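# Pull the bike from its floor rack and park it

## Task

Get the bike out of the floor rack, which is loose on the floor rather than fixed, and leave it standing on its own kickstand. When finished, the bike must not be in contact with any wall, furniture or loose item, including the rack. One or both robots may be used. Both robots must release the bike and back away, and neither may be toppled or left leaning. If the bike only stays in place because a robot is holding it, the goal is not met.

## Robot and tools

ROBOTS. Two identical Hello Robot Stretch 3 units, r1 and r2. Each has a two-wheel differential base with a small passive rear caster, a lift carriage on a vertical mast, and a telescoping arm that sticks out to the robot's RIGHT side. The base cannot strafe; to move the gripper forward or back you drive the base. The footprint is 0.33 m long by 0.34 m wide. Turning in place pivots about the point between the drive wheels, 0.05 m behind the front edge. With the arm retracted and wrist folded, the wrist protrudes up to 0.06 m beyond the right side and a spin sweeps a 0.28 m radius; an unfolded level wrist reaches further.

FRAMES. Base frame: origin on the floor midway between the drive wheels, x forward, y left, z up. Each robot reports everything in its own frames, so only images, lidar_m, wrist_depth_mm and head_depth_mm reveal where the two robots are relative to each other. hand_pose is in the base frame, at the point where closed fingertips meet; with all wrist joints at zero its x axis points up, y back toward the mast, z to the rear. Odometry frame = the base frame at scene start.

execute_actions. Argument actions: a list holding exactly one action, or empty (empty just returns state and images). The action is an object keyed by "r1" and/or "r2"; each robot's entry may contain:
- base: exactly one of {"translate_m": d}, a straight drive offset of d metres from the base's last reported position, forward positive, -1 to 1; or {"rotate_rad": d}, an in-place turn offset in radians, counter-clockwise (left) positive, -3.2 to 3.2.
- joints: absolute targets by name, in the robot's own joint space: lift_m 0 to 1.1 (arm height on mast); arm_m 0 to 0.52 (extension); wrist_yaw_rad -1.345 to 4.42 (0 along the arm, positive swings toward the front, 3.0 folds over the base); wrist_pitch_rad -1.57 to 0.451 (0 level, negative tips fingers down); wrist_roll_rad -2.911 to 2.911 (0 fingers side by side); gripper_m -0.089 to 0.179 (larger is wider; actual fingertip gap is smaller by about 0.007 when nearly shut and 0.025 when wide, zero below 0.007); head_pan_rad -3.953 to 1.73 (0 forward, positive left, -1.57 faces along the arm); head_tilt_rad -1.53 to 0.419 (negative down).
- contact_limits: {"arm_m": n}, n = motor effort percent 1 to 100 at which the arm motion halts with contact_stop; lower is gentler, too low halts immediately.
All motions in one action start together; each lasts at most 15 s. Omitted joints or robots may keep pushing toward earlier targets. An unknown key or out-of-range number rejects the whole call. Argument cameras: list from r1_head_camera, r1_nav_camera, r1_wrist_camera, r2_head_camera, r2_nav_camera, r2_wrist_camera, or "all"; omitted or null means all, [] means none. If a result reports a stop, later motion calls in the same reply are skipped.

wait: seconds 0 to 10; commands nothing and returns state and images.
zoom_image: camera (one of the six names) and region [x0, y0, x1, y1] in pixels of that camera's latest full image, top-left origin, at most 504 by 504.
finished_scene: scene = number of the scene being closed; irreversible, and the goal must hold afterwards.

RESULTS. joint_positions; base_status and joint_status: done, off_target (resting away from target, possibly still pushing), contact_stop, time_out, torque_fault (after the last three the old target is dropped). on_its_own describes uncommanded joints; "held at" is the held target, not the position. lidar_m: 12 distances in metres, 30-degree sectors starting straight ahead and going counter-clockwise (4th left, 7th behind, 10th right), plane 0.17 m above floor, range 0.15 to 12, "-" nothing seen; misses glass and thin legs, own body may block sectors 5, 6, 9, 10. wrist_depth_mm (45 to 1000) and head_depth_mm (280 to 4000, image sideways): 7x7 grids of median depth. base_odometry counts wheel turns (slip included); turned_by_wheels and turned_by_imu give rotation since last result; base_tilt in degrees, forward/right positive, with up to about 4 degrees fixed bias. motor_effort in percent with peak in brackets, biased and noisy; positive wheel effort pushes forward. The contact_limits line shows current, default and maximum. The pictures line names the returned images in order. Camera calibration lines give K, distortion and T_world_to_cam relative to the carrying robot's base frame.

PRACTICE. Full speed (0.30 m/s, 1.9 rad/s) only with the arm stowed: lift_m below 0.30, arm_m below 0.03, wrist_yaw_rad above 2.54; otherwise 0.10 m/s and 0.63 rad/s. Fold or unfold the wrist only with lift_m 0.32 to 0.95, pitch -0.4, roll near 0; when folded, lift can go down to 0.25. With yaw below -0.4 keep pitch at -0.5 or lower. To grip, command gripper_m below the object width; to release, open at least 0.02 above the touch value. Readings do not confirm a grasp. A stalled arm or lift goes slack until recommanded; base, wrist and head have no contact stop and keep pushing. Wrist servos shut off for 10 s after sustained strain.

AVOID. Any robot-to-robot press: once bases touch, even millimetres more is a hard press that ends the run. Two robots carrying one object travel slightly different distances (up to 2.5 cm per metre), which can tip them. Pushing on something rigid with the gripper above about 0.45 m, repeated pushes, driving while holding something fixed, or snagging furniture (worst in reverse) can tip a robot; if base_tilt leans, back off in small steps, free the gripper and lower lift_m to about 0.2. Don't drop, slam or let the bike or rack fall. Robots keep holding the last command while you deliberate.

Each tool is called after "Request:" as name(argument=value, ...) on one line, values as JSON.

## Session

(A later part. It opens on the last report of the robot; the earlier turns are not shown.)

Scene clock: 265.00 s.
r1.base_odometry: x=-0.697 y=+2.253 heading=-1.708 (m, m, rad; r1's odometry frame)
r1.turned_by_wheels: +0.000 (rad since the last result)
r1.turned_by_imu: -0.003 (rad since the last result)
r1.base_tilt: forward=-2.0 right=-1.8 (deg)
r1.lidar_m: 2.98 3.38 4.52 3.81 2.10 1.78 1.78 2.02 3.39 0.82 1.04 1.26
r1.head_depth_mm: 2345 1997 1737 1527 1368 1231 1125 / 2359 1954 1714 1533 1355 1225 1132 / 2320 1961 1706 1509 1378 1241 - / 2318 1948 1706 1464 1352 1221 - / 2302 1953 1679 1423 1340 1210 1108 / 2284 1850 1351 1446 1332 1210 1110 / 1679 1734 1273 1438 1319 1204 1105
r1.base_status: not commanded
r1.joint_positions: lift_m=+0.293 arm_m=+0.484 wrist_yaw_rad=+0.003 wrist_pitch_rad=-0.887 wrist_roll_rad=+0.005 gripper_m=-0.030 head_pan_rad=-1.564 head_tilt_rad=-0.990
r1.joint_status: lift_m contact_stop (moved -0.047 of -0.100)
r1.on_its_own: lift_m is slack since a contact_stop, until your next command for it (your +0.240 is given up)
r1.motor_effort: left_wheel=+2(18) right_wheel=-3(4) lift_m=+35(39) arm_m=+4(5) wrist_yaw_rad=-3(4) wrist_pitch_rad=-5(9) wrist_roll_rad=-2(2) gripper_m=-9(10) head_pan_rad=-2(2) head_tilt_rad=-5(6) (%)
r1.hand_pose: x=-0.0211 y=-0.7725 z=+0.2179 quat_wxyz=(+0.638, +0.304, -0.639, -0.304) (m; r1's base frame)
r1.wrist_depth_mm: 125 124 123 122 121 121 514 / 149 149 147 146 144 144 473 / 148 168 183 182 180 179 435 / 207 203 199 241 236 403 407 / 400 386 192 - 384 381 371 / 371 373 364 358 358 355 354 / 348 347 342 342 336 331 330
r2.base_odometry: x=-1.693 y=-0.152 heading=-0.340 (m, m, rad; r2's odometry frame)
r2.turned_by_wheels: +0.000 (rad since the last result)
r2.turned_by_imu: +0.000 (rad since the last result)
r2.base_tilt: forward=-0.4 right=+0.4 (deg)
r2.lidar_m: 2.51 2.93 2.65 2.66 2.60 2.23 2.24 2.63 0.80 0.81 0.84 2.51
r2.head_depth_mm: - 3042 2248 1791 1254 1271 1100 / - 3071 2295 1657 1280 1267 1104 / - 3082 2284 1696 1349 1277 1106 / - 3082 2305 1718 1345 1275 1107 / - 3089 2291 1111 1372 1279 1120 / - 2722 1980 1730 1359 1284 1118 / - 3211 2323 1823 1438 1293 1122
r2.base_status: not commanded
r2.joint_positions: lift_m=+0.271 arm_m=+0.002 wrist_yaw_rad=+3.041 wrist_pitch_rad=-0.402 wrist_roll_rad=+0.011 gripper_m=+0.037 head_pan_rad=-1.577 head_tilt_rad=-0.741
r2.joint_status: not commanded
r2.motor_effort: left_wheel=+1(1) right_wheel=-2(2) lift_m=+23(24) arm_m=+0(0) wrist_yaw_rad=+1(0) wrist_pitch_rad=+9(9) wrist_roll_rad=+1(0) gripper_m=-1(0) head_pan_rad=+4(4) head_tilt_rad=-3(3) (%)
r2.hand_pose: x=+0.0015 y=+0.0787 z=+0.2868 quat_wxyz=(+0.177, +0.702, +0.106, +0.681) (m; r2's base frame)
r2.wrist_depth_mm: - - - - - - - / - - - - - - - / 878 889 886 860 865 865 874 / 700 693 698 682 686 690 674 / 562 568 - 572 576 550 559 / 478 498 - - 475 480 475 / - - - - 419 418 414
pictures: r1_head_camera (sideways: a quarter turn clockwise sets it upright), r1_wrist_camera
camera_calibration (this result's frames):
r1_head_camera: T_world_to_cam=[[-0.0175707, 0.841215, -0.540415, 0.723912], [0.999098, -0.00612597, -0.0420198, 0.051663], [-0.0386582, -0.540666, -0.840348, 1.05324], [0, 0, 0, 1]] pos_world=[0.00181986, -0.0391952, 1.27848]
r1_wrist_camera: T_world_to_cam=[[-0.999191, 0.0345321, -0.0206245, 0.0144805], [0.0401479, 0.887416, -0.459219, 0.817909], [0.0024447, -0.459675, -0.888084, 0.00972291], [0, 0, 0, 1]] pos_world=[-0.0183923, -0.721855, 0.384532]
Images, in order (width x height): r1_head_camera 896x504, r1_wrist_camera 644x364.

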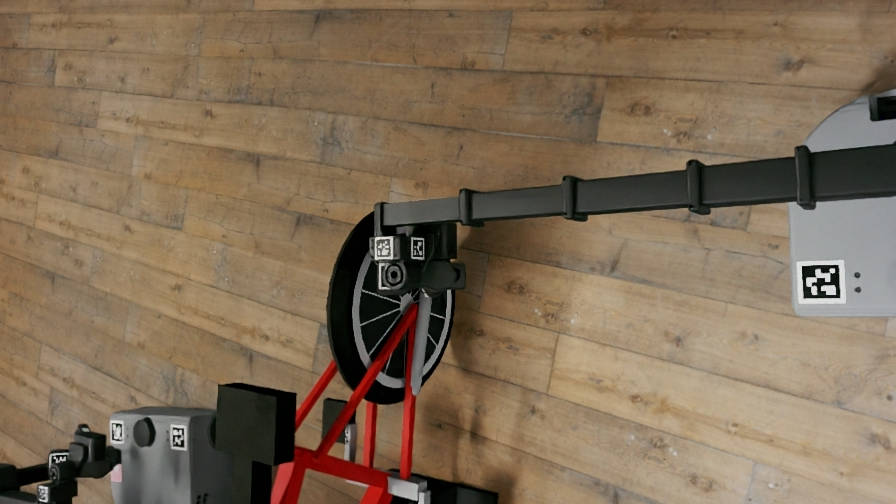

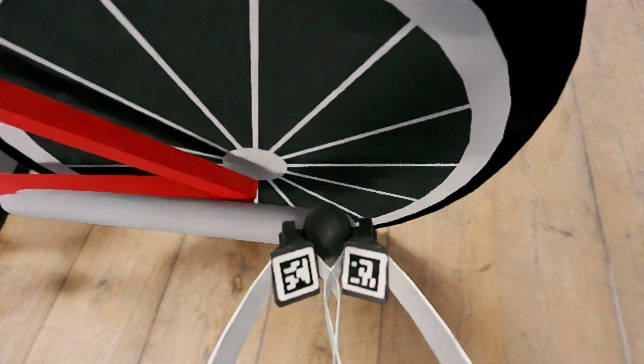

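Request:
execute_actions(actions=[{"r1":{"joints":{"lift_m":0.34,"arm_m":0.47,"wrist_pitch_rad":-0.9}}}], cameras=[])

Request:
execute_actions(actions=[{"r1":{"base":{"translate_m":0.17}}}], cameras=["r1_wrist_camera","r1_head_camera"])

Scene clock: 275.57 s.
r1.base_odometry: x=-0.697 y=+2.253 heading=-1.708 (m, m, rad; r1's odometry frame)
r1.turned_by_wheels: +0.000 (rad since the last result)
r1.turned_by_imu: +0.001 (rad since the last result)
r1.base_tilt: forward=-2.0 right=-1.8 (deg)
r1.lidar_m: 2.98 3.40 4.55 3.80 2.10 1.78 1.78 2.02 3.34 0.82 1.04 1.26
r1.head_depth_mm: 2330 1984 1735 1529 1364 1238 1124 / 2350 1968 1709 1518 1358 1220 1140 / 2306 1956 1707 1511 1354 1235 - / 2325 1950 1712 1452 1344 1226 - / 2299 1917 1687 1420 1332 1221 1108 / 2245 1858 1349 1448 1333 1208 1106 / 1678 1729 1270 1442 1328 1208 1104
r1.base_status: not commanded
r1.joint_positions: lift_m=+0.340 arm_m=+0.470 wrist_yaw_rad=+0.003 wrist_pitch_rad=-0.906 wrist_roll_rad=+0.005 gripper_m=-0.030 head_pan_rad=-1.564 head_tilt_rad=-0.990
r1.joint_status: all done
r1.motor_effort: left_wheel=+0(2) right_wheel=+0(3) lift_m=+43(47) arm_m=-3(2) wrist_yaw_rad=-3(3) wrist_pitch_rad=+2(4) wrist_roll_rad=-2(2) gripper_m=-9(11) head_pan_rad=-2(2) head_tilt_rad=-6(5) (%)
r1.hand_pose: x=-0.0212 y=-0.7545 z=+0.2619 quat_wxyz=(+0.635, +0.310, -0.637, -0.310) (m; r1's base frame)
r1.wrist_depth_mm: 144 143 142 142 141 162 574 / 173 173 172 171 169 183 531 / 209 198 216 212 212 475 487 / 260 246 241 286 282 451 447 / 443 441 429 - 425 423 420 / 418 409 412 388 397 395 390 / 391 388 382 379 376 373 364
r2.base_odometry: x=-1.693 y=-0.152 heading=-0.340 (m, m, rad; r2's odometry frame)
r2.turned_by_wheels: +0.000 (rad since the last result)
r2.turned_by_imu: +0.001 (rad since the last result)
r2.base_tilt: forward=-0.4 right=+0.5 (deg)
r2.lidar_m: 2.51 2.93 2.65 2.65 2.60 2.23 2.24 2.62 0.80 0.81 0.84 2.51
r2.head_depth_mm: - 3061 2256 1797 1264 1263 1106 / - 3069 2285 1648 1293 1268 1110 / - 3068 2268 1715 1348 1279 1112 / - 3117 2280 1701 1349 1280 1116 / - 3141 2293 1109 1381 1275 1117 / - 2745 1971 1770 1357 1281 1119 / - 3136 2232 1847 1425 1294 1118
r2.base_status: not commanded
r2.joint_positions: lift_m=+0.271 arm_m=+0.002 wrist_yaw_rad=+3.041 wrist_pitch_rad=-0.402 wrist_roll_rad=+0.011 gripper_m=+0.037 head_pan_rad=-1.577 head_tilt_rad=-0.741
r2.joint_status: not commanded
r2.motor_effort: left_wheel=+1(1) right_wheel=-2(2) lift_m=+24(24) arm_m=+0(0) wrist_yaw_rad=+1(1) wrist_pitch_rad=+9(9) wrist_roll_rad=+0(0) gripper_m=-1(1) head_pan_rad=+4(4) head_tilt_rad=-3(4) (%)
r2.hand_pose: x=+0.0015 y=+0.0787 z=+0.2868 quat_wxyz=(+0.177, +0.702, +0.106, +0.681) (m; r2's base frame)
r2.wrist_depth_mm: - - - - - - - / - - - - - - - / 872 894 891 876 858 862 863 / 693 687 698 705 684 690 668 / 573 567 - 568 577 566 558 / 482 497 - - 479 478 474 / - - - - 417 414 413
pictures: none
No camera images: the call's "cameras" was empty. Leave "cameras" out to get every camera's image.

Scene clock: 278.50 s.
r1.base_odometry: x=-0.720 y=+2.084 heading=-1.708 (m, m, rad; r1's odometry frame)
r1.turned_by_wheels: +0.000 (rad since the last result)
r1.turned_by_imu: -0.001 (rad since the last result)
r1.base_tilt: forward=-2.0 right=-1.8 (deg)
r1.lidar_m: 2.81 3.17 4.50 4.15 2.30 1.94 1.94 2.20 0.85 0.83 0.96 2.82
r1.head_depth_mm: 2358 1971 1718 1533 1357 1238 1126 / 2359 1966 1716 1495 1361 1240 1137 / 2318 1937 1697 1435 1356 1237 - / 2304 1936 1707 1467 1335 1223 - / 2287 1901 1261 1462 1339 1214 1109 / 1706 1748 1289 1447 1340 1205 1107 / 2157 1791 1571 1399 1331 1207 1101
r1.base_status: done
r1.joint_positions: lift_m=+0.340 arm_m=+0.470 wrist_yaw_rad=+0.003 wrist_pitch_rad=-0.906 wrist_roll_rad=+0.005 gripper_m=-0.030 head_pan_rad=-1.564 head_tilt_rad=-0.990
r1.joint_status: not commanded
r1.motor_effort: left_wheel=-1(5) right_wheel=+0(5) lift_m=+43(43) arm_m=-2(3) wrist_yaw_rad=-3(3) wrist_pitch_rad=+2(2) wrist_roll_rad=-2(2) gripper_m=-9(8) head_pan_rad=-3(2) head_tilt_rad=-6(5) (%)
r1.hand_pose: x=-0.0212 y=-0.7545 z=+0.2619 quat_wxyz=(+0.635, +0.310, -0.637, -0.310) (m; r1's base frame)
r1.wrist_depth_mm: 257 613 307 150 154 152 152 / 218 297 285 160 183 184 181 / 250 491 490 234 208 228 227 / 247 405 454 248 244 244 301 / 418 428 441 - 417 421 414 / 412 401 411 394 400 395 388 / 394 386 385 385 375 371 368
r2.base_odometry: x=-1.693 y=-0.152 heading=-0.340 (m, m, rad; r2's odometry frame)
r2.turned_by_wheels: +0.000 (rad since the last result)
r2.turned_by_imu: +0.001 (rad since the last result)
r2.base_tilt: forward=-0.4 right=+0.4 (deg)
r2.lidar_m: 2.51 2.94 2.65 2.65 2.59 2.23 2.24 2.63 0.80 0.81 0.84 2.51
r2.head_depth_mm: - 3024 2262 1798 1257 1271 1105 / - 3024 2274 1629 1289 1271 1108 / - 3113 2277 1707 1352 1268 1115 / - 3118 2285 1705 1353 1277 1113 / - 2795 1950 1106 1370 1282 1107 / - 3017 2230 1806 1368 1281 1120 / - 3162 2298 1819 1440 1283 1119
r2.base_status: not commanded
r2.joint_positions: lift_m=+0.271 arm_m=+0.002 wrist_yaw_rad=+3.041 wrist_pitch_rad=-0.402 wrist_roll_rad=+0.011 gripper_m=+0.037 head_pan_rad=-1.577 head_tilt_rad=-0.741
r2.joint_status: not commanded
r2.motor_effort: left_wheel=+1(1) right_wheel=-2(2) lift_m=+23(24) arm_m=+0(0) wrist_yaw_rad=+0(0) wrist_pitch_rad=+9(9) wrist_roll_rad=+0(0) gripper_m=+0(0) head_pan_rad=+4(4) head_tilt_rad=-3(3) (%)
r2.hand_pose: x=+0.0015 y=+0.0787 z=+0.2868 quat_wxyz=(+0.177, +0.702, +0.106, +0.681) (m; r2's base frame)
r2.wrist_depth_mm: - - - - - - - / - - - - - - - / 880 881 886 873 866 851 865 / 684 698 697 686 681 673 673 / 566 565 - 567 572 568 552 / 490 497 - - 482 477 480 / - - - - 416 416 417
pictures: r1_head_camera (sideways: a quarter turn clockwise sets it upright), r1_wrist_camera
camera_calibration (this result's frames):
r1_head_camera: T_world_to_cam=[[-0.0175707, 0.841215, -0.540415, 0.723912], [0.999098, -0.00612597, -0.0420198, 0.051663], [-0.0386582, -0.540666, -0.840348, 1.05324], [0, 0, 0, 1]] pos_world=[0.00181986, -0.0391952, 1.27848]
r1_wrist_camera: T_world_to_cam=[[-0.999183, 0.0351513, -0.0199257, 0.0150025], [0.0403417, 0.895685, -0.442856, 0.824079], [0.00228022, -0.443298, -0.896371, 0.0716593], [0, 0, 0, 1]] pos_world=[-0.0184179, -0.706876, 0.42948]
Images, in order (width x height): r1_head_camera 896x504, r1_wrist_camera 644x364.

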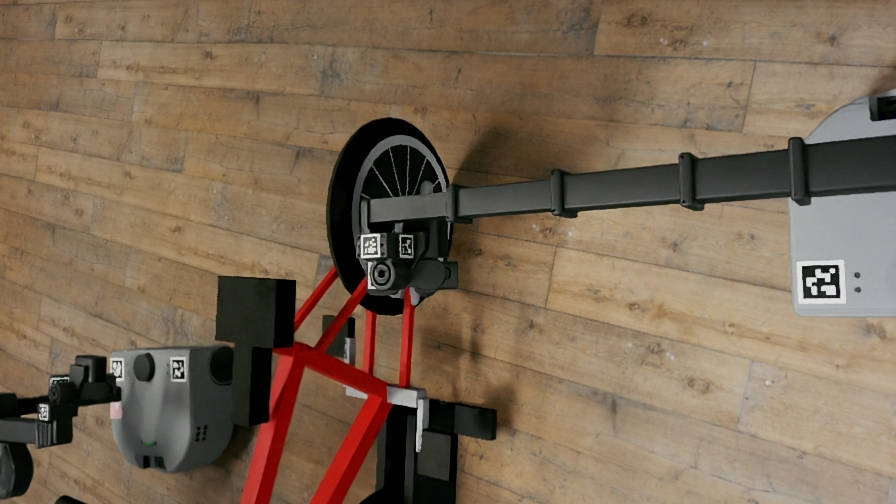

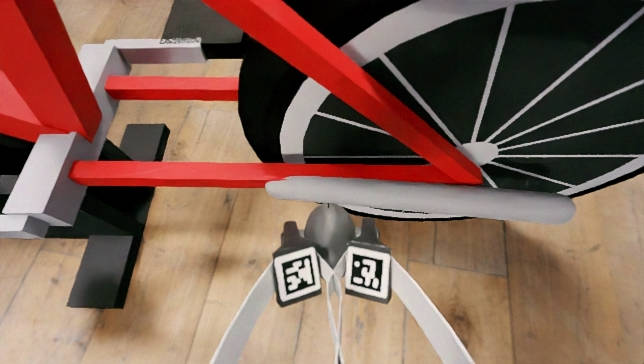

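Request:
execute_actions(actions=[{"r1":{"base":{"translate_m":-0.17},"joints":{"arm_m":0.36,"lift_m":0.29,"wrist_pitch_rad":-0.6}}}], cameras=[])

Request:
execute_actions(actions=[{"r1":{"joints":{"arm_m":0.41}}}], cameras=["r1_wrist_camera","r1_head_camera"])

Scene clock: 291.47 s.
r1.base_odometry: x=-0.697 y=+2.253 heading=-1.708 (m, m, rad; r1's odometry frame)
r1.turned_by_wheels: +0.000 (rad since the last result)
r1.turned_by_imu: +0.002 (rad since the last result)
r1.base_tilt: forward=-2.0 right=-1.9 (deg)
r1.lidar_m: 2.99 3.37 4.53 3.79 2.10 1.78 1.78 2.02 3.35 0.82 1.04 1.26
r1.head_depth_mm: 2364 1997 1716 1526 1355 1235 1119 / 2330 1960 1711 1512 1357 1231 1133 / 2288 1970 1710 1512 1354 1227 - / 2286 1953 1692 1337 1331 1220 - / 2289 1930 1695 1421 1330 1216 1111 / 2242 1840 1350 1448 1336 1204 1105 / 1694 1724 1269 1437 1329 1206 1101
r1.base_status: done
r1.joint_positions: lift_m=+0.290 arm_m=+0.360 wrist_yaw_rad=+0.003 wrist_pitch_rad=-0.621 wrist_roll_rad=+0.005 gripper_m=-0.030 head_pan_rad=-1.564 head_tilt_rad=-0.990
r1.joint_status: all done
r1.motor_effort: left_wheel=+0(7) right_wheel=+0(5) lift_m=+27(39) arm_m=-2(6) wrist_yaw_rad=-3(3) wrist_pitch_rad=+8(8) wrist_roll_rad=-2(2) gripper_m=-11(10) head_pan_rad=-2(3) head_tilt_rad=-5(5) (%)
r1.hand_pose: x=-0.0211 y=-0.6996 z=+0.2602 quat_wxyz=(+0.672, +0.217, -0.674, -0.216) (m; r1's base frame)
r1.wrist_depth_mm: 220 218 217 215 217 891 839 / 383 235 246 244 241 699 686 / 625 289 272 281 278 596 591 / 452 291 283 306 329 507 509 / 485 477 437 - 458 453 445 / 430 428 421 396 403 404 398 / 392 384 381 376 371 362 357
r2.base_odometry: x=-1.693 y=-0.152 heading=-0.340 (m, m, rad; r2's odometry frame)
r2.turned_by_wheels: +0.000 (rad since the last result)
r2.turned_by_imu: +0.001 (rad since the last result)
r2.base_tilt: forward=-0.3 right=+0.5 (deg)
r2.lidar_m: 2.50 2.93 2.65 2.66 2.60 2.23 2.24 2.63 0.80 0.81 0.84 2.51
r2.head_depth_mm: - 3072 2270 1786 1251 1278 1107 / - 3043 2289 1646 1285 1270 1113 / - 3075 2291 1713 1347 1271 1107 / - 3123 2293 1709 1355 1278 1119 / - 3180 2303 1111 1373 1274 1108 / - 2759 1952 1775 1360 1277 1119 / - 3164 2329 1827 1445 1280 1127
r2.base_status: not commanded
r2.joint_positions: lift_m=+0.271 arm_m=+0.002 wrist_yaw_rad=+3.041 wrist_pitch_rad=-0.402 wrist_roll_rad=+0.011 gripper_m=+0.037 head_pan_rad=-1.577 head_tilt_rad=-0.741
r2.joint_status: not commanded
r2.motor_effort: left_wheel=+1(1) right_wheel=-2(2) lift_m=+23(24) arm_m=+0(0) wrist_yaw_rad=-1(0) wrist_pitch_rad=+9(9) wrist_roll_rad=+0(0) gripper_m=-1(0) head_pan_rad=+4(4) head_tilt_rad=-3(4) (%)
r2.hand_pose: x=+0.0015 y=+0.0787 z=+0.2868 quat_wxyz=(+0.177, +0.702, +0.106, +0.681) (m; r2's base frame)
r2.wrist_depth_mm: - - - - - - - / - - - - - - - / 899 883 875 867 870 861 837 / 693 693 709 678 681 693 678 / 568 567 - 559 573 559 558 / 481 498 - - 471 478 477 / - - - - 417 412 416
pictures: none
No camera images: the call's "cameras" was empty. Leave "cameras" out to get every camera's image.

Scene clock: 292.93 s.
r1.base_odometry: x=-0.697 y=+2.253 heading=-1.708 (m, m, rad; r1's odometry frame)
r1.turned_by_wheels: +0.000 (rad since the last result)
r1.turned_by_imu: +0.000 (rad since the last result)
r1.base_tilt: forward=-1.9 right=-1.8 (deg)
r1.lidar_m: 2.98 3.38 4.54 3.80 2.11 1.78 1.78 2.01 3.33 0.82 1.04 1.26
r1.head_depth_mm: 2342 1985 1726 1528 1361 1238 1127 / 2355 1984 1714 1519 1362 1221 1134 / 2320 1957 1719 1513 1350 1226 - / 2309 1946 1683 - 1363 1213 - / 2290 1922 1678 1416 1334 1213 1108 / 2270 1849 1353 1438 1337 1222 1104 / 1665 1736 1269 1432 1332 1202 1107
r1.base_status: not commanded
r1.joint_positions: lift_m=+0.290 arm_m=+0.410 wrist_yaw_rad=+0.003 wrist_pitch_rad=-0.621 wrist_roll_rad=+0.005 gripper_m=-0.030 head_pan_rad=-1.564 head_tilt_rad=-0.990
r1.joint_status: all done
r1.motor_effort: left_wheel=+0(1) right_wheel=+0(0) lift_m=+27(27) arm_m=+2(2) wrist_yaw_rad=-1(2) wrist_pitch_rad=+8(8) wrist_roll_rad=-2(2) gripper_m=-9(9) head_pan_rad=-2(2) head_tilt_rad=-5(5) (%)
r1.hand_pose: x=-0.0211 y=-0.7490 z=+0.2603 quat_wxyz=(+0.672, +0.217, -0.674, -0.216) (m; r1's base frame)
r1.wrist_depth_mm: 183 170 169 167 171 873 869 / 191 194 191 189 188 656 693 / 233 210 220 218 216 568 583 / 514 264 247 257 255 497 508 / 452 257 243 - 308 444 447 / 431 434 413 397 402 401 400 / 383 389 379 374 374 362 360
r2.base_odometry: x=-1.693 y=-0.152 heading=-0.340 (m, m, rad; r2's odometry frame)
r2.turned_by_wheels: +0.000 (rad since the last result)
r2.turned_by_imu: +0.000 (rad since the last result)
r2.base_tilt: forward=-0.3 right=+0.5 (deg)
r2.lidar_m: 2.51 2.93 2.64 2.66 2.59 2.23 2.23 2.63 0.80 0.81 0.84 2.51
r2.head_depth_mm: - 3044 2252 1803 1262 1274 1107 / - 3047 2255 1657 1273 1278 1104 / - 3143 2286 1702 1348 1267 1110 / - 3172 2295 1704 1349 1278 1114 / - 3134 2316 1106 1378 1276 1114 / - 2648 1950 1722 1370 1284 1117 / - 3154 2311 1809 1443 1278 1123
r2.base_status: not commanded
r2.joint_positions: lift_m=+0.271 arm_m=+0.002 wrist_yaw_rad=+3.041 wrist_pitch_rad=-0.402 wrist_roll_rad=+0.011 gripper_m=+0.037 head_pan_rad=-1.577 head_tilt_rad=-0.741
r2.joint_status: not commanded
r2.motor_effort: left_wheel=+1(1) right_wheel=-2(2) lift_m=+23(24) arm_m=+0(0) wrist_yaw_rad=+0(1) wrist_pitch_rad=+9(9) wrist_roll_rad=+0(0) gripper_m=-1(1) head_pan_rad=+4(4) head_tilt_rad=-3(3) (%)
r2.hand_pose: x=+0.0015 y=+0.0787 z=+0.2868 quat_wxyz=(+0.177, +0.702, +0.106, +0.681) (m; r2's base frame)
r2.wrist_depth_mm: - - - - - - - / - - - - - - - / 899 889 871 866 866 860 869 / 700 692 698 673 685 679 671 / 566 562 - 565 573 554 561 / 486 502 - - 481 481 479 / - - - - 420 419 415
pictures: r1_head_camera (sideways: a quarter turn clockwise sets it upright), r1_wrist_camera
camera_calibration (this result's frames):
r1_head_camera: T_world_to_cam=[[-0.0175706, 0.841215, -0.540415, 0.723911], [0.999098, -0.00612608, -0.0420198, 0.051663], [-0.0386583, -0.540666, -0.840349, 1.05324], [0, 0, 0, 1]] pos_world=[0.00181985, -0.0391952, 1.27848]
r1_wrist_camera: T_world_to_cam=[[-0.999158, 0.0282649, -0.0297387, 0.0122798], [0.040936, 0.735291, -0.676515, 0.759176], [0.00274496, -0.677162, -0.735828, -0.144327], [0, 0, 0, 1]] pos_world=[-0.018412, -0.656295, 0.407759]
Images, in order (width x height): r1_head_camera 896x504, r1_wrist_camera 644x364.

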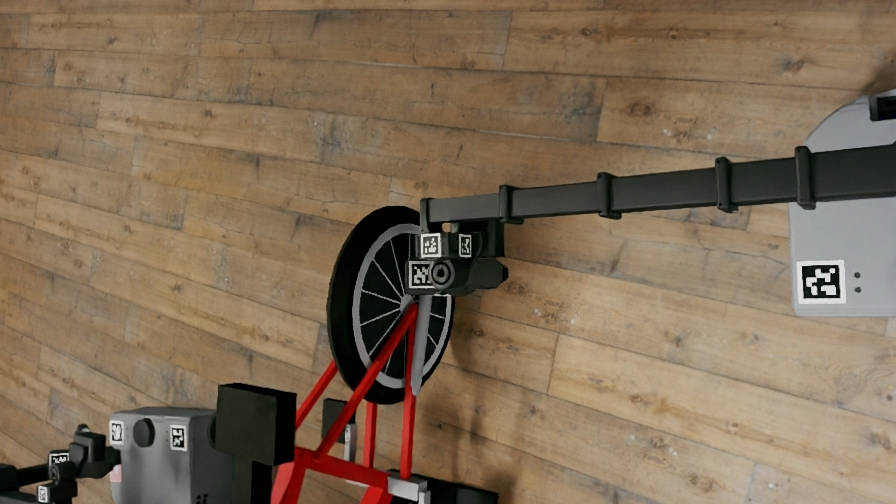

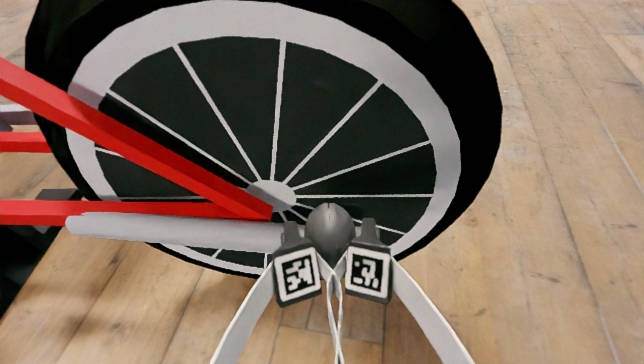

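Request:
execute_actions(actions=[{"r1":{"joints":{"lift_m":0.2}}}], cameras=["r1_wrist_camera","r1_head_camera"])

Scene clock: 297.70 s.
r1.base_odometry: x=-0.697 y=+2.253 heading=-1.708 (m, m, rad; r1's odometry frame)
r1.turned_by_wheels: +0.000 (rad since the last result)
r1.turned_by_imu: +0.001 (rad since the last result)
r1.base_tilt: forward=-2.0 right=-1.9 (deg)
r1.lidar_m: 2.98 3.38 4.55 3.79 2.10 1.78 1.78 2.02 3.37 0.82 1.04 1.26
r1.head_depth_mm: 2360 1985 1731 1521 1362 1232 1124 / 2334 1982 1717 1511 1356 1222 1138 / 2325 1959 1694 1517 1352 1241 - / 2297 1943 1717 1332 1322 1216 - / 2277 1928 1683 1416 1343 1223 1108 / 2278 1846 1338 1437 1326 1218 1109 / 1663 1728 1271 1428 1325 1202 1097
r1.base_status: not commanded
r1.joint_positions: lift_m=+0.200 arm_m=+0.410 wrist_yaw_rad=+0.003 wrist_pitch_rad=-0.621 wrist_roll_rad=+0.005 gripper_m=-0.030 head_pan_rad=-1.564 head_tilt_rad=-0.990
r1.joint_status: all done
r1.motor_effort: left_wheel=-1(1) right_wheel=+1(1) lift_m=+27(26) arm_m=+2(3) wrist_yaw_rad=-3(3) wrist_pitch_rad=+8(8) wrist_roll_rad=-2(2) gripper_m=-9(10) head_pan_rad=-2(2) head_tilt_rad=-5(5) (%)
r1.hand_pose: x=-0.0211 y=-0.7491 z=+0.1704 quat_wxyz=(+0.672, +0.216, -0.674, -0.216) (m; r1's base frame)
r1.wrist_depth_mm: 145 165 168 167 165 165 655 / 195 170 187 190 187 190 535 / 185 180 180 205 214 237 450 / 428 266 262 257 254 397 390 / 380 370 321 - 349 350 347 / 339 333 330 309 315 314 307 / 302 298 293 290 288 281 278
r2.base_odometry: x=-1.693 y=-0.152 heading=-0.340 (m, m, rad; r2's odometry frame)
r2.turned_by_wheels: +0.000 (rad since the last result)
r2.turned_by_imu: +0.001 (rad since the last result)
r2.base_tilt: forward=-0.4 right=+0.5 (deg)
r2.lidar_m: 2.51 2.93 2.65 2.65 2.59 2.24 2.24 2.63 0.80 0.81 0.84 2.51
r2.head_depth_mm: - 3079 2270 1798 1260 1253 1106 / - 3069 2264 1657 1279 1273 1109 / - 3078 2295 1695 1348 1275 1114 / - 3108 2322 1708 1351 1280 1110 / - 3140 2306 1103 1378 1283 1120 / - 3026 1877 1713 1356 1278 1116 / - 3138 2322 1830 1446 1290 1123
r2.base_status: not commanded
r2.joint_positions: lift_m=+0.271 arm_m=+0.002 wrist_yaw_rad=+3.041 wrist_pitch_rad=-0.402 wrist_roll_rad=+0.011 gripper_m=+0.037 head_pan_rad=-1.577 head_tilt_rad=-0.741
r2.joint_status: not commanded
r2.motor_effort: left_wheel=+1(1) right_wheel=-2(3) lift_m=+23(24) arm_m=-1(0) wrist_yaw_rad=+0(0) wrist_pitch_rad=+9(9) wrist_roll_rad=+0(0) gripper_m=-1(1) head_pan_rad=+4(4) head_tilt_rad=-4(3) (%)
r2.hand_pose: x=+0.0015 y=+0.0787 z=+0.2868 quat_wxyz=(+0.177, +0.702, +0.106, +0.681) (m; r2's base frame)
r2.wrist_depth_mm: - - - - - - - / - - - - - - - / 886 883 881 884 862 854 857 / 696 690 700 683 687 679 668 / 569 566 - 562 564 569 565 / 487 500 - - 478 478 478 / - - - - 417 413 418
pictures: r1_head_camera (sideways: a quarter turn clockwise sets it upright), r1_wrist_camera
camera_calibration (this result's frames):
r1_head_camera: T_world_to_cam=[[-0.0175709, 0.841215, -0.540415, 0.723911], [0.999098, -0.00612572, -0.0420198, 0.051663], [-0.0386581, -0.540666, -0.840349, 1.05324], [0, 0, 0, 1]] pos_world=[0.00181987, -0.0391952, 1.27848]
r1_wrist_camera: T_world_to_cam=[[-0.999158, 0.0282549, -0.0297485, 0.00960139], [0.0409363, 0.735073, -0.676751, 0.698254], [0.00274577, -0.677399, -0.73561, -0.210752], [0, 0, 0, 1]] pos_world=[-0.0184119, -0.656303, 0.317798]
Images, in order (width x height): r1_head_camera 896x504, r1_wrist_camera 644x364.

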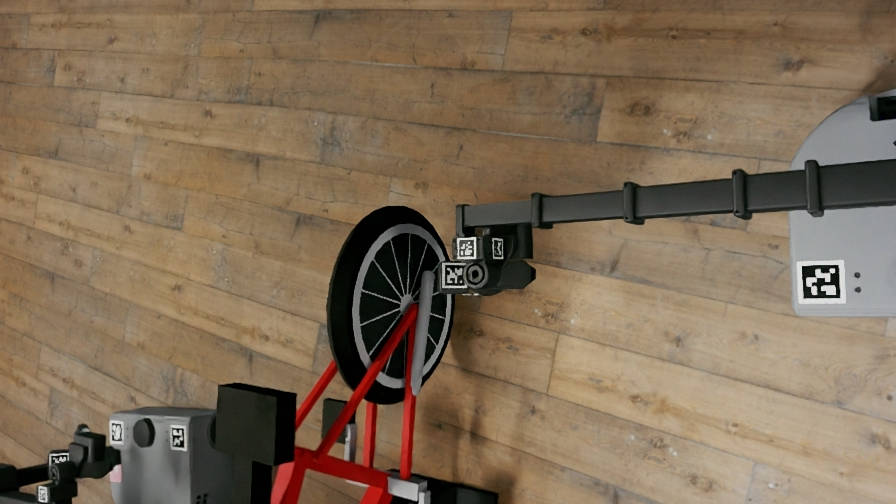

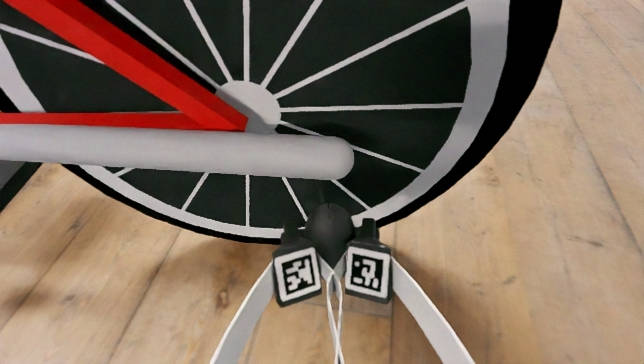

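Request:
execute_actions(actions=[{"r1":{"base":{"translate_m":0.02},"joints":{"lift_m":0.3}}}], cameras=[])

Request:
execute_actions(actions=[{"r1":{"joints":{"arm_m":0.445}}}], cameras=["r1_wrist_camera"])

Request:
execute_actions(actions=[{"r1":{"joints":{"lift_m":0.2}}}], cameras=["r1_wrist_camera","r1_head_camera"])

Scene clock: 309.10 s.
r1.base_odometry: x=-0.700 y=+2.233 heading=-1.708 (m, m, rad; r1's odometry frame)
r1.turned_by_wheels: +0.000 (rad since the last result)
r1.turned_by_imu: +0.001 (rad since the last result)
r1.base_tilt: forward=-2.0 right=-1.8 (deg)
r1.lidar_m: 2.97 3.37 4.54 3.85 2.12 1.80 1.80 2.04 3.41 0.82 1.03 2.97
r1.head_depth_mm: 2354 1985 1737 1512 1375 1233 1125 / 2350 1973 1719 1517 1359 1229 1136 / 2317 1965 1693 1516 1365 1227 - / 2284 1942 1708 1306 1348 1219 - / 2256 1958 1688 1432 1340 1216 1110 / 2246 1805 1351 1466 1326 1212 1106 / 1674 1739 1228 1440 1340 1203 1099
r1.base_status: done
r1.joint_positions: lift_m=+0.300 arm_m=+0.410 wrist_yaw_rad=+0.003 wrist_pitch_rad=-0.621 wrist_roll_rad=+0.005 gripper_m=-0.030 head_pan_rad=-1.564 head_tilt_rad=-0.990
r1.joint_status: all done
r1.motor_effort: left_wheel=-1(5) right_wheel=+0(5) lift_m=+43(45) arm_m=+2(3) wrist_yaw_rad=-3(3) wrist_pitch_rad=+8(8) wrist_roll_rad=-2(2) gripper_m=-10(9) head_pan_rad=-2(2) head_tilt_rad=-5(6) (%)
r1.hand_pose: x=-0.0211 y=-0.7491 z=+0.2698 quat_wxyz=(+0.672, +0.216, -0.674, -0.216) (m; r1's base frame)
r1.wrist_depth_mm: - 176 171 168 171 875 878 / 198 195 193 191 190 202 698 / 331 209 224 221 218 230 593 / 576 267 244 258 256 303 514 / 453 268 256 - 312 458 457 / 441 442 422 411 415 414 406 / 396 392 387 380 377 372 366
r2.base_odometry: x=-1.693 y=-0.152 heading=-0.340 (m, m, rad; r2's odometry frame)
r2.turned_by_wheels: +0.000 (rad since the last result)
r2.turned_by_imu: +0.001 (rad since the last result)
r2.base_tilt: forward=-0.3 right=+0.4 (deg)
r2.lidar_m: 2.51 2.93 2.65 2.65 2.59 2.23 2.24 2.63 0.80 0.81 0.84 2.51
r2.head_depth_mm: - 3097 2269 1803 1257 1268 1108 / - 3093 2247 1650 1283 1277 1112 / - 3109 2281 1704 1345 1272 1110 / - 3068 2297 1706 1347 1271 1119 / - 3169 2295 1108 1369 1284 1114 / - 1790 1894 1752 1360 1278 1118 / - 3138 2319 1815 1444 1285 1119
r2.base_status: not commanded
r2.joint_positions: lift_m=+0.271 arm_m=+0.002 wrist_yaw_rad=+3.041 wrist_pitch_rad=-0.402 wrist_roll_rad=+0.011 gripper_m=+0.037 head_pan_rad=-1.577 head_tilt_rad=-0.741
r2.joint_status: not commanded
r2.motor_effort: left_wheel=+1(1) right_wheel=-2(2) lift_m=+23(24) arm_m=+0(1) wrist_yaw_rad=+0(0) wrist_pitch_rad=+9(9) wrist_roll_rad=+0(0) gripper_m=-1(1) head_pan_rad=+4(4) head_tilt_rad=-4(3) (%)
r2.hand_pose: x=+0.0015 y=+0.0787 z=+0.2868 quat_wxyz=(+0.177, +0.702, +0.106, +0.681) (m; r2's base frame)
r2.wrist_depth_mm: - - - - - - - / - - - - - - - / 917 861 882 879 854 843 860 / 701 695 699 691 673 677 682 / 559 567 - 563 571 570 558 / 481 496 - - 484 475 478 / - - - - 416 415 414
pictures: none
No camera images: the call's "cameras" was empty. Leave "cameras" out to get every camera's image.

Scene clock: 310.40 s.
r1.base_odometry: x=-0.700 y=+2.233 heading=-1.708 (m, m, rad; r1's odometry frame)
r1.turned_by_wheels: +0.000 (rad since the last result)
r1.turned_by_imu: +0.000 (rad since the last result)
r1.base_tilt: forward=-2.0 right=-1.9 (deg)
r1.lidar_m: 2.96 3.37 4.55 3.86 2.12 1.80 1.80 2.04 3.41 0.83 1.03 2.97
r1.head_depth_mm: 2367 1973 1732 1519 1368 1238 1127 / 2330 1977 1713 1516 1352 1230 1140 / 2307 1981 1714 1509 1367 1224 - / 2294 1939 1692 1432 1344 1220 - / 2261 1943 1689 1425 1350 1218 1111 / 2280 1803 1351 1462 1337 1218 1101 / 1673 1726 1225 1421 1340 1207 1099
r1.base_status: not commanded
r1.joint_positions: lift_m=+0.300 arm_m=+0.445 wrist_yaw_rad=+0.003 wrist_pitch_rad=-0.621 wrist_roll_rad=+0.005 gripper_m=-0.030 head_pan_rad=-1.564 head_tilt_rad=-0.990
r1.joint_status: all done
r1.motor_effort: left_wheel=-1(1) right_wheel=+0(0) lift_m=+43(43) arm_m=+2(5) wrist_yaw_rad=-2(2) wrist_pitch_rad=+8(8) wrist_roll_rad=-2(2) gripper_m=-10(10) head_pan_rad=-2(2) head_tilt_rad=-5(5) (%)
r1.hand_pose: x=-0.0211 y=-0.7841 z=+0.2698 quat_wxyz=(+0.672, +0.216, -0.674, -0.216) (m; r1's base frame)
r1.wrist_depth_mm: 200 144 137 135 142 853 862 / 172 157 155 152 152 161 704 / 175 181 178 176 175 178 592 / 305 186 210 209 205 209 517 / 486 247 228 - 249 272 452 / 430 414 230 216 309 414 406 / 395 394 389 381 377 369 366
r2.base_odometry: x=-1.693 y=-0.152 heading=-0.340 (m, m, rad; r2's odometry frame)
r2.turned_by_wheels: +0.000 (rad since the last result)
r2.turned_by_imu: +0.000 (rad since the last result)
r2.base_tilt: forward=-0.4 right=+0.5 (deg)
r2.lidar_m: 2.51 2.93 2.66 2.66 2.59 2.23 2.24 2.63 0.80 0.81 0.84 2.50
r2.head_depth_mm: - 3070 2271 1781 1259 1274 1106 / - 3066 2267 1654 1285 1269 1111 / - 3087 2289 1695 1349 1279 1114 / - 3118 2294 1707 1342 1286 1113 / - 3132 2301 1112 1380 1281 1117 / - 1805 1885 1724 1361 1278 1115 / - 3125 2293 1808 1442 1289 1117
r2.base_status: not commanded
r2.joint_positions: lift_m=+0.271 arm_m=+0.002 wrist_yaw_rad=+3.041 wrist_pitch_rad=-0.402 wrist_roll_rad=+0.011 gripper_m=+0.037 head_pan_rad=-1.577 head_tilt_rad=-0.741
r2.joint_status: not commanded
r2.motor_effort: left_wheel=+1(1) right_wheel=-2(2) lift_m=+23(24) arm_m=-1(0) wrist_yaw_rad=+0(0) wrist_pitch_rad=+9(9) wrist_roll_rad=+1(0) gripper_m=+0(0) head_pan_rad=+4(4) head_tilt_rad=-3(3) (%)
r2.hand_pose: x=+0.0015 y=+0.0787 z=+0.2868 quat_wxyz=(+0.177, +0.702, +0.106, +0.681) (m; r2's base frame)
r2.wrist_depth_mm: - - - - - - - / - - - - - - - / 896 894 874 873 859 864 873 / 690 696 696 679 694 673 678 / 577 568 - 565 583 557 561 / 483 500 - - 483 478 473 / - - - - 414 422 417
pictures: r1_wrist_camera
camera_calibration (this result's frames):
r1_wrist_camera: T_world_to_cam=[[-0.999158, 0.0282587, -0.0297527, 0.0135517], [0.0409422, 0.734981, -0.67685, 0.791249], [0.00274077, -0.677498, -0.735519, -0.161432], [0, 0, 0, 1]] pos_world=[-0.0184127, -0.691306, 0.417224]
Images, in order (width x height): r1_wrist_camera 644x364.

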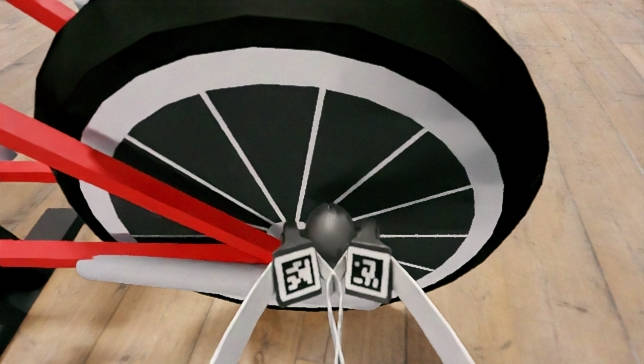

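Scene clock: 311.93 s.
r1.base_odometry: x=-0.700 y=+2.233 heading=-1.708 (m, m, rad; r1's odometry frame)
r1.turned_by_wheels: +0.000 (rad since the last result)
r1.turned_by_imu: +0.000 (rad since the last result)
r1.base_tilt: forward=-2.0 right=-1.9 (deg)
r1.lidar_m: 2.96 3.38 4.52 3.84 2.13 1.80 1.80 2.04 3.40 0.82 1.03 2.96
r1.head_depth_mm: 2328 2002 1712 1531 1356 1233 1121 / 2310 1980 1707 1518 1361 1234 1133 / 2321 1981 1701 1503 1355 1239 - / 2316 1951 1707 1332 1351 1223 - / 2300 1917 1678 1421 1346 1216 1112 / 2250 1816 1268 1451 1329 1210 1103 / 1681 1734 1235 1419 1330 1202 1102
r1.base_status: not commanded
r1.joint_positions: lift_m=+0.242 arm_m=+0.445 wrist_yaw_rad=+0.001 wrist_pitch_rad=-0.568 wrist_roll_rad=+0.005 gripper_m=-0.030 head_pan_rad=-1.564 head_tilt_rad=-0.990
r1.joint_status: lift_m contact_stop (moved -0.057 of -0.100)
r1.on_its_own: lift_m is slack since a contact_stop, until your next command for it (your +0.200 is given up)
r1.motor_effort: left_wheel=-1(2) right_wheel=+0(4) lift_m=+35(40) arm_m=+2(2) wrist_yaw_rad=-1(3) wrist_pitch_rad=-12(23) wrist_roll_rad=-2(2) gripper_m=-10(11) head_pan_rad=-1(2) head_tilt_rad=-6(6) (%)
r1.hand_pose: x=-0.0213 y=-0.7926 z=+0.2229 quat_wxyz=(+0.677, +0.198, -0.680, -0.199) (m; r1's base frame)
r1.wrist_depth_mm: 134 132 132 130 129 129 763 / 150 150 148 146 144 144 634 / 143 166 169 167 165 163 527 / 204 167 190 193 191 189 460 / 203 203 191 - 226 233 413 / 391 375 187 317 282 368 367 / 354 349 348 342 337 329 323
r2.base_odometry: x=-1.693 y=-0.152 heading=-0.340 (m, m, rad; r2's odometry frame)
r2.turned_by_wheels: +0.000 (rad since the last result)
r2.turned_by_imu: +0.000 (rad since the last result)
r2.base_tilt: forward=-0.3 right=+0.4 (deg)
r2.lidar_m: 2.51 2.93 2.65 2.66 2.60 2.23 2.24 2.63 0.80 0.81 0.84 2.51
r2.head_depth_mm: - 3091 2295 1793 1259 1273 1104 / - 3094 2262 1649 1295 1264 1109 / - 3112 2286 1693 1342 1272 1108 / - 3131 2299 1650 1344 1282 1110 / - 3144 2297 1107 1378 1283 1113 / - 1836 1877 1383 1364 1285 1115 / - 3188 2314 1837 1435 1288 1119
r2.base_status: not commanded
r2.joint_positions: lift_m=+0.271 arm_m=+0.002 wrist_yaw_rad=+3.041 wrist_pitch_rad=-0.402 wrist_roll_rad=+0.011 gripper_m=+0.037 head_pan_rad=-1.577 head_tilt_rad=-0.741
r2.joint_status: not commanded
r2.motor_effort: left_wheel=+1(1) right_wheel=-2(2) lift_m=+23(24) arm_m=+0(1) wrist_yaw_rad=+1(0) wrist_pitch_rad=+9(9) wrist_roll_rad=+0(0) gripper_m=-1(1) head_pan_rad=+4(4) head_tilt_rad=-3(4) (%)
r2.hand_pose: x=+0.0015 y=+0.0787 z=+0.2868 quat_wxyz=(+0.177, +0.702, +0.106, +0.681) (m; r2's base frame)
r2.wrist_depth_mm: - - - - - - - / - - - - - - - / 863 877 875 860 890 884 857 / 696 687 713 686 682 690 683 / 567 571 - 563 575 560 564 / 489 506 - - 477 482 475 / - - - - 419 419 410
pictures: r1_head_camera (sideways: a quarter turn clockwise sets it upright), r1_wrist_camera
camera_calibration (this result's frames):
r1_head_camera: T_world_to_cam=[[-0.0175709, 0.841215, -0.540415, 0.723912], [0.999098, -0.00612573, -0.0420198, 0.051663], [-0.0386581, -0.540666, -0.840348, 1.05324], [0, 0, 0, 1]] pos_world=[0.00181987, -0.0391952, 1.27848]
r1_wrist_camera: T_world_to_cam=[[-0.99912, 0.0279929, -0.0312341, 0.0122603], [0.0419024, 0.698723, -0.714164, 0.745385], [0.00183252, -0.714844, -0.699281, -0.239374], [0, 0, 0, 1]] pos_world=[-0.0185453, -0.692276, 0.36532]
Images, in order (width x height): r1_head_camera 896x504, r1_wrist_camera 644x364.

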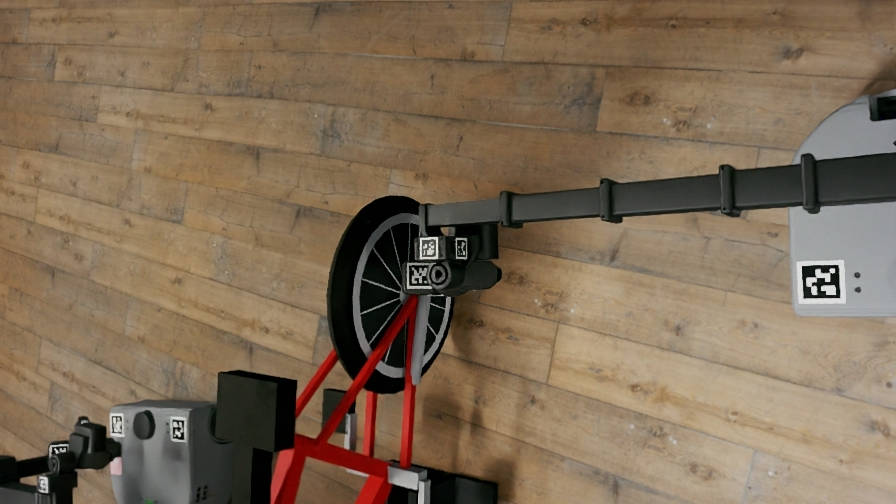

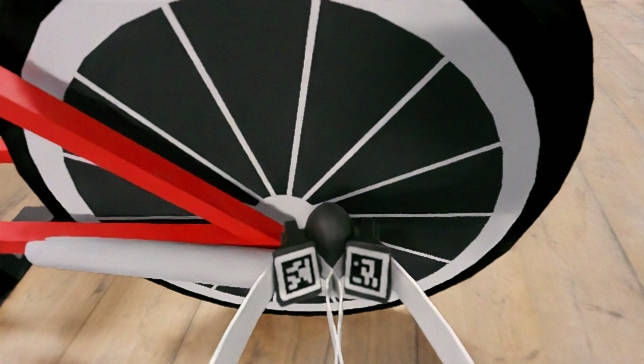

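Request:
execute_actions(actions=[{"r1":{"base":{"translate_m":-0.025},"joints":{"lift_m":0.27,"arm_m":0.435}}}], cameras=[])

Request:
execute_actions(actions=[{"r1":{"joints":{"lift_m":0.255,"wrist_pitch_rad":-0.95}}}], cameras=["r1_wrist_camera","r1_head_camera"])

Scene clock: 320.23 s.
r1.base_odometry: x=-0.696 y=+2.257 heading=-1.708 (m, m, rad; r1's odometry frame)
r1.turned_by_wheels: +0.000 (rad since the last result)
r1.turned_by_imu: +0.001 (rad since the last result)
r1.base_tilt: forward=-1.9 right=-1.9 (deg)
r1.lidar_m: 2.98 3.37 4.54 3.77 2.10 1.77 1.77 2.01 3.37 0.82 1.04 1.26
r1.head_depth_mm: 2374 2005 1727 1529 1362 1233 1133 / 2348 1979 1721 1518 1361 1229 1141 / 2349 1966 1710 1507 1356 1225 - / 2306 1932 1699 1298 1354 1221 - / 2272 1944 1675 1414 1340 1224 1107 / 2269 1891 1386 1440 1337 1210 1110 / 1696 1725 1217 1440 1326 1214 1094
r1.base_status: done
r1.joint_positions: lift_m=+0.270 arm_m=+0.435 wrist_yaw_rad=+0.001 wrist_pitch_rad=-0.610 wrist_roll_rad=+0.005 gripper_m=-0.030 head_pan_rad=-1.564 head_tilt_rad=-0.990
r1.joint_status: all done
r1.motor_effort: left_wheel=-1(6) right_wheel=+0(8) lift_m=+43(45) arm_m=-3(3) wrist_yaw_rad=+0(1) wrist_pitch_rad=+4(12) wrist_roll_rad=-2(2) gripper_m=-9(10) head_pan_rad=-3(2) head_tilt_rad=-5(5) (%)
r1.hand_pose: x=-0.0213 y=-0.7765 z=+0.2418 quat_wxyz=(+0.673, +0.213, -0.676, -0.213) (m; r1's base frame)
r1.wrist_depth_mm: 139 138 137 136 137 763 840 / 158 157 155 154 153 165 670 / 172 182 180 178 175 186 564 / 221 192 212 211 209 225 486 / 224 222 213 - 254 420 422 / 416 393 342 377 377 386 375 / 371 366 360 358 349 347 344
r2.base_odometry: x=-1.693 y=-0.152 heading=-0.340 (m, m, rad; r2's odometry frame)
r2.turned_by_wheels: +0.000 (rad since the last result)
r2.turned_by_imu: +0.001 (rad since the last result)
r2.base_tilt: forward=-0.4 right=+0.5 (deg)
r2.lidar_m: 2.50 2.93 2.65 2.65 2.59 2.23 2.24 2.63 0.80 0.82 0.85 2.51
r2.head_depth_mm: - 3071 2255 1787 1262 1266 1111 / - 3092 2291 1158 1289 1278 1112 / - 3096 2276 1697 1343 1275 1114 / - 3155 2286 1657 1396 1274 1113 / - 3182 2284 1114 1357 1284 1118 / - 2834 1961 1731 1370 1281 1112 / - 3128 2321 1831 1445 1291 1118
r2.base_status: not commanded
r2.joint_positions: lift_m=+0.271 arm_m=+0.002 wrist_yaw_rad=+3.041 wrist_pitch_rad=-0.402 wrist_roll_rad=+0.011 gripper_m=+0.037 head_pan_rad=-1.577 head_tilt_rad=-0.741
r2.joint_status: not commanded
r2.motor_effort: left_wheel=+1(1) right_wheel=-2(2) lift_m=+23(24) arm_m=+0(0) wrist_yaw_rad=+1(1) wrist_pitch_rad=+9(9) wrist_roll_rad=+0(0) gripper_m=-1(0) head_pan_rad=+4(4) head_tilt_rad=-3(4) (%)
r2.hand_pose: x=+0.0015 y=+0.0787 z=+0.2868 quat_wxyz=(+0.177, +0.702, +0.106, +0.681) (m; r2's base frame)
r2.wrist_depth_mm: - - - - - - - / - - - - - - - / 879 873 892 868 858 843 848 / 708 692 701 684 688 697 669 / 565 567 - 568 569 559 560 / 481 506 - - 475 476 483 / - - - - 418 413 415
pictures: none
No camera images: the call's "cameras" was empty. Leave "cameras" out to get every camera's image.

Scene clock: 321.23 s.
r1.base_odometry: x=-0.696 y=+2.257 heading=-1.708 (m, m, rad; r1's odometry frame)
r1.turned_by_wheels: +0.000 (rad since the last result)
r1.turned_by_imu: +0.000 (rad since the last result)
r1.base_tilt: forward=-2.0 right=-1.8 (deg)
r1.lidar_m: 2.98 3.40 4.55 3.83 2.09 1.78 1.77 2.01 3.35 0.82 1.04 1.26
r1.head_depth_mm: 2340 2002 1713 1525 1372 1229 1129 / 2316 1944 1708 1523 1348 1230 1137 / 2330 1951 1715 1507 1360 1231 - / 2305 1944 1685 1320 1345 1221 - / 2267 1959 1679 1430 1343 1222 1111 / 2257 1897 1347 1439 1338 1213 1107 / 1671 1739 1216 1434 1331 1198 1102
r1.base_status: not commanded
r1.joint_positions: lift_m=+0.255 arm_m=+0.435 wrist_yaw_rad=+0.001 wrist_pitch_rad=-0.954 wrist_roll_rad=+0.005 gripper_m=-0.030 head_pan_rad=-1.564 head_tilt_rad=-0.990
r1.joint_status: all done
r1.motor_effort: left_wheel=+0(1) right_wheel=+1(0) lift_m=+27(37) arm_m=-2(3) wrist_yaw_rad=-2(1) wrist_pitch_rad=+2(4) wrist_roll_rad=-2(2) gripper_m=-10(10) head_pan_rad=-3(2) head_tilt_rad=-5(5) (%)
r1.hand_pose: x=-0.0214 y=-0.7088 z=+0.1711 quat_wxyz=(+0.627, +0.324, -0.629, -0.325) (m; r1's base frame)
r1.wrist_depth_mm: 185 160 179 186 185 191 434 / 176 174 169 209 226 401 398 / 396 320 294 294 369 378 375 / 370 374 363 366 356 354 350 / 347 346 343 - 334 329 328 / 325 326 322 311 315 312 312 / 308 307 304 303 296 295 295
r2.base_odometry: x=-1.693 y=-0.152 heading=-0.340 (m, m, rad; r2's odometry frame)
r2.turned_by_wheels: +0.000 (rad since the last result)
r2.turned_by_imu: +0.000 (rad since the last result)
r2.base_tilt: forward=-0.4 right=+0.4 (deg)
r2.lidar_m: 2.51 2.93 2.65 2.65 2.59 2.24 2.24 2.63 0.80 0.81 0.85 2.50
r2.head_depth_mm: - 3033 2251 1800 1268 1263 1105 / - 3103 2300 1150 1287 1274 1114 / - 3089 2280 1709 1347 1269 1110 / - 3096 2317 1656 1399 1286 1114 / - 3170 2265 1111 1359 1285 1116 / - 2876 1941 1768 1359 1272 1121 / - 3160 2305 1826 1434 1276 1117
r2.base_status: not commanded
r2.joint_positions: lift_m=+0.271 arm_m=+0.002 wrist_yaw_rad=+3.041 wrist_pitch_rad=-0.402 wrist_roll_rad=+0.011 gripper_m=+0.037 head_pan_rad=-1.577 head_tilt_rad=-0.741
r2.joint_status: not commanded
r2.motor_effort: left_wheel=+1(1) right_wheel=-2(2) lift_m=+23(24) arm_m=+0(0) wrist_yaw_rad=+1(1) wrist_pitch_rad=+9(9) wrist_roll_rad=+1(1) gripper_m=+0(1) head_pan_rad=+3(4) head_tilt_rad=-3(3) (%)
r2.hand_pose: x=+0.0015 y=+0.0787 z=+0.2868 quat_wxyz=(+0.177, +0.702, +0.106, +0.681) (m; r2's base frame)
r2.wrist_depth_mm: - - - - - - - / - - - - - - - / 900 874 877 873 883 861 844 / 701 696 683 696 678 676 676 / 579 571 - 561 566 557 557 / 486 495 - - 474 481 471 / - - - - 424 417 416
pictures: r1_head_camera (sideways: a quarter turn clockwise sets it upright), r1_wrist_camera
camera_calibration (this result's frames):
r1_head_camera: T_world_to_cam=[[-0.017571, 0.841215, -0.540415, 0.723911], [0.999098, -0.0061256, -0.0420198, 0.051663], [-0.038658, -0.540666, -0.840349, 1.05324], [0, 0, 0, 1]] pos_world=[0.00181987, -0.0391952, 1.27848]
r1_wrist_camera: T_world_to_cam=[[-0.99913, 0.0376417, -0.0179414, 0.0127593], [0.041675, 0.91596, -0.3991, 0.749898], [0.00141081, -0.399501, -0.916732, 0.0449327], [0, 0, 0, 1]] pos_world=[-0.0185672, -0.669406, 0.340705]
Images, in order (width x height): r1_head_camera 896x504, r1_wrist_camera 644x364.

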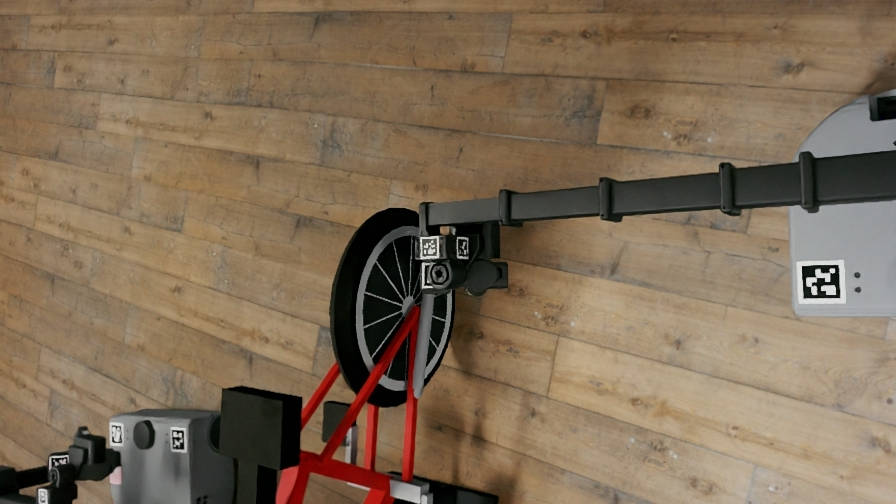

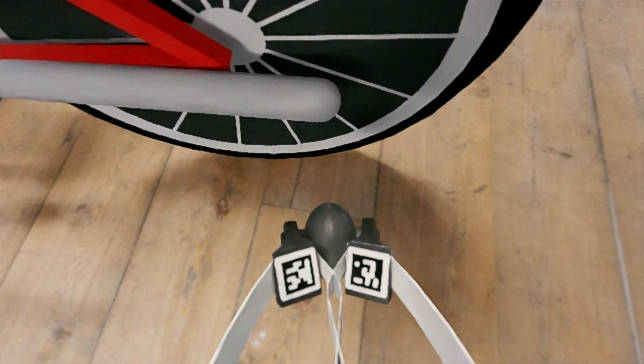

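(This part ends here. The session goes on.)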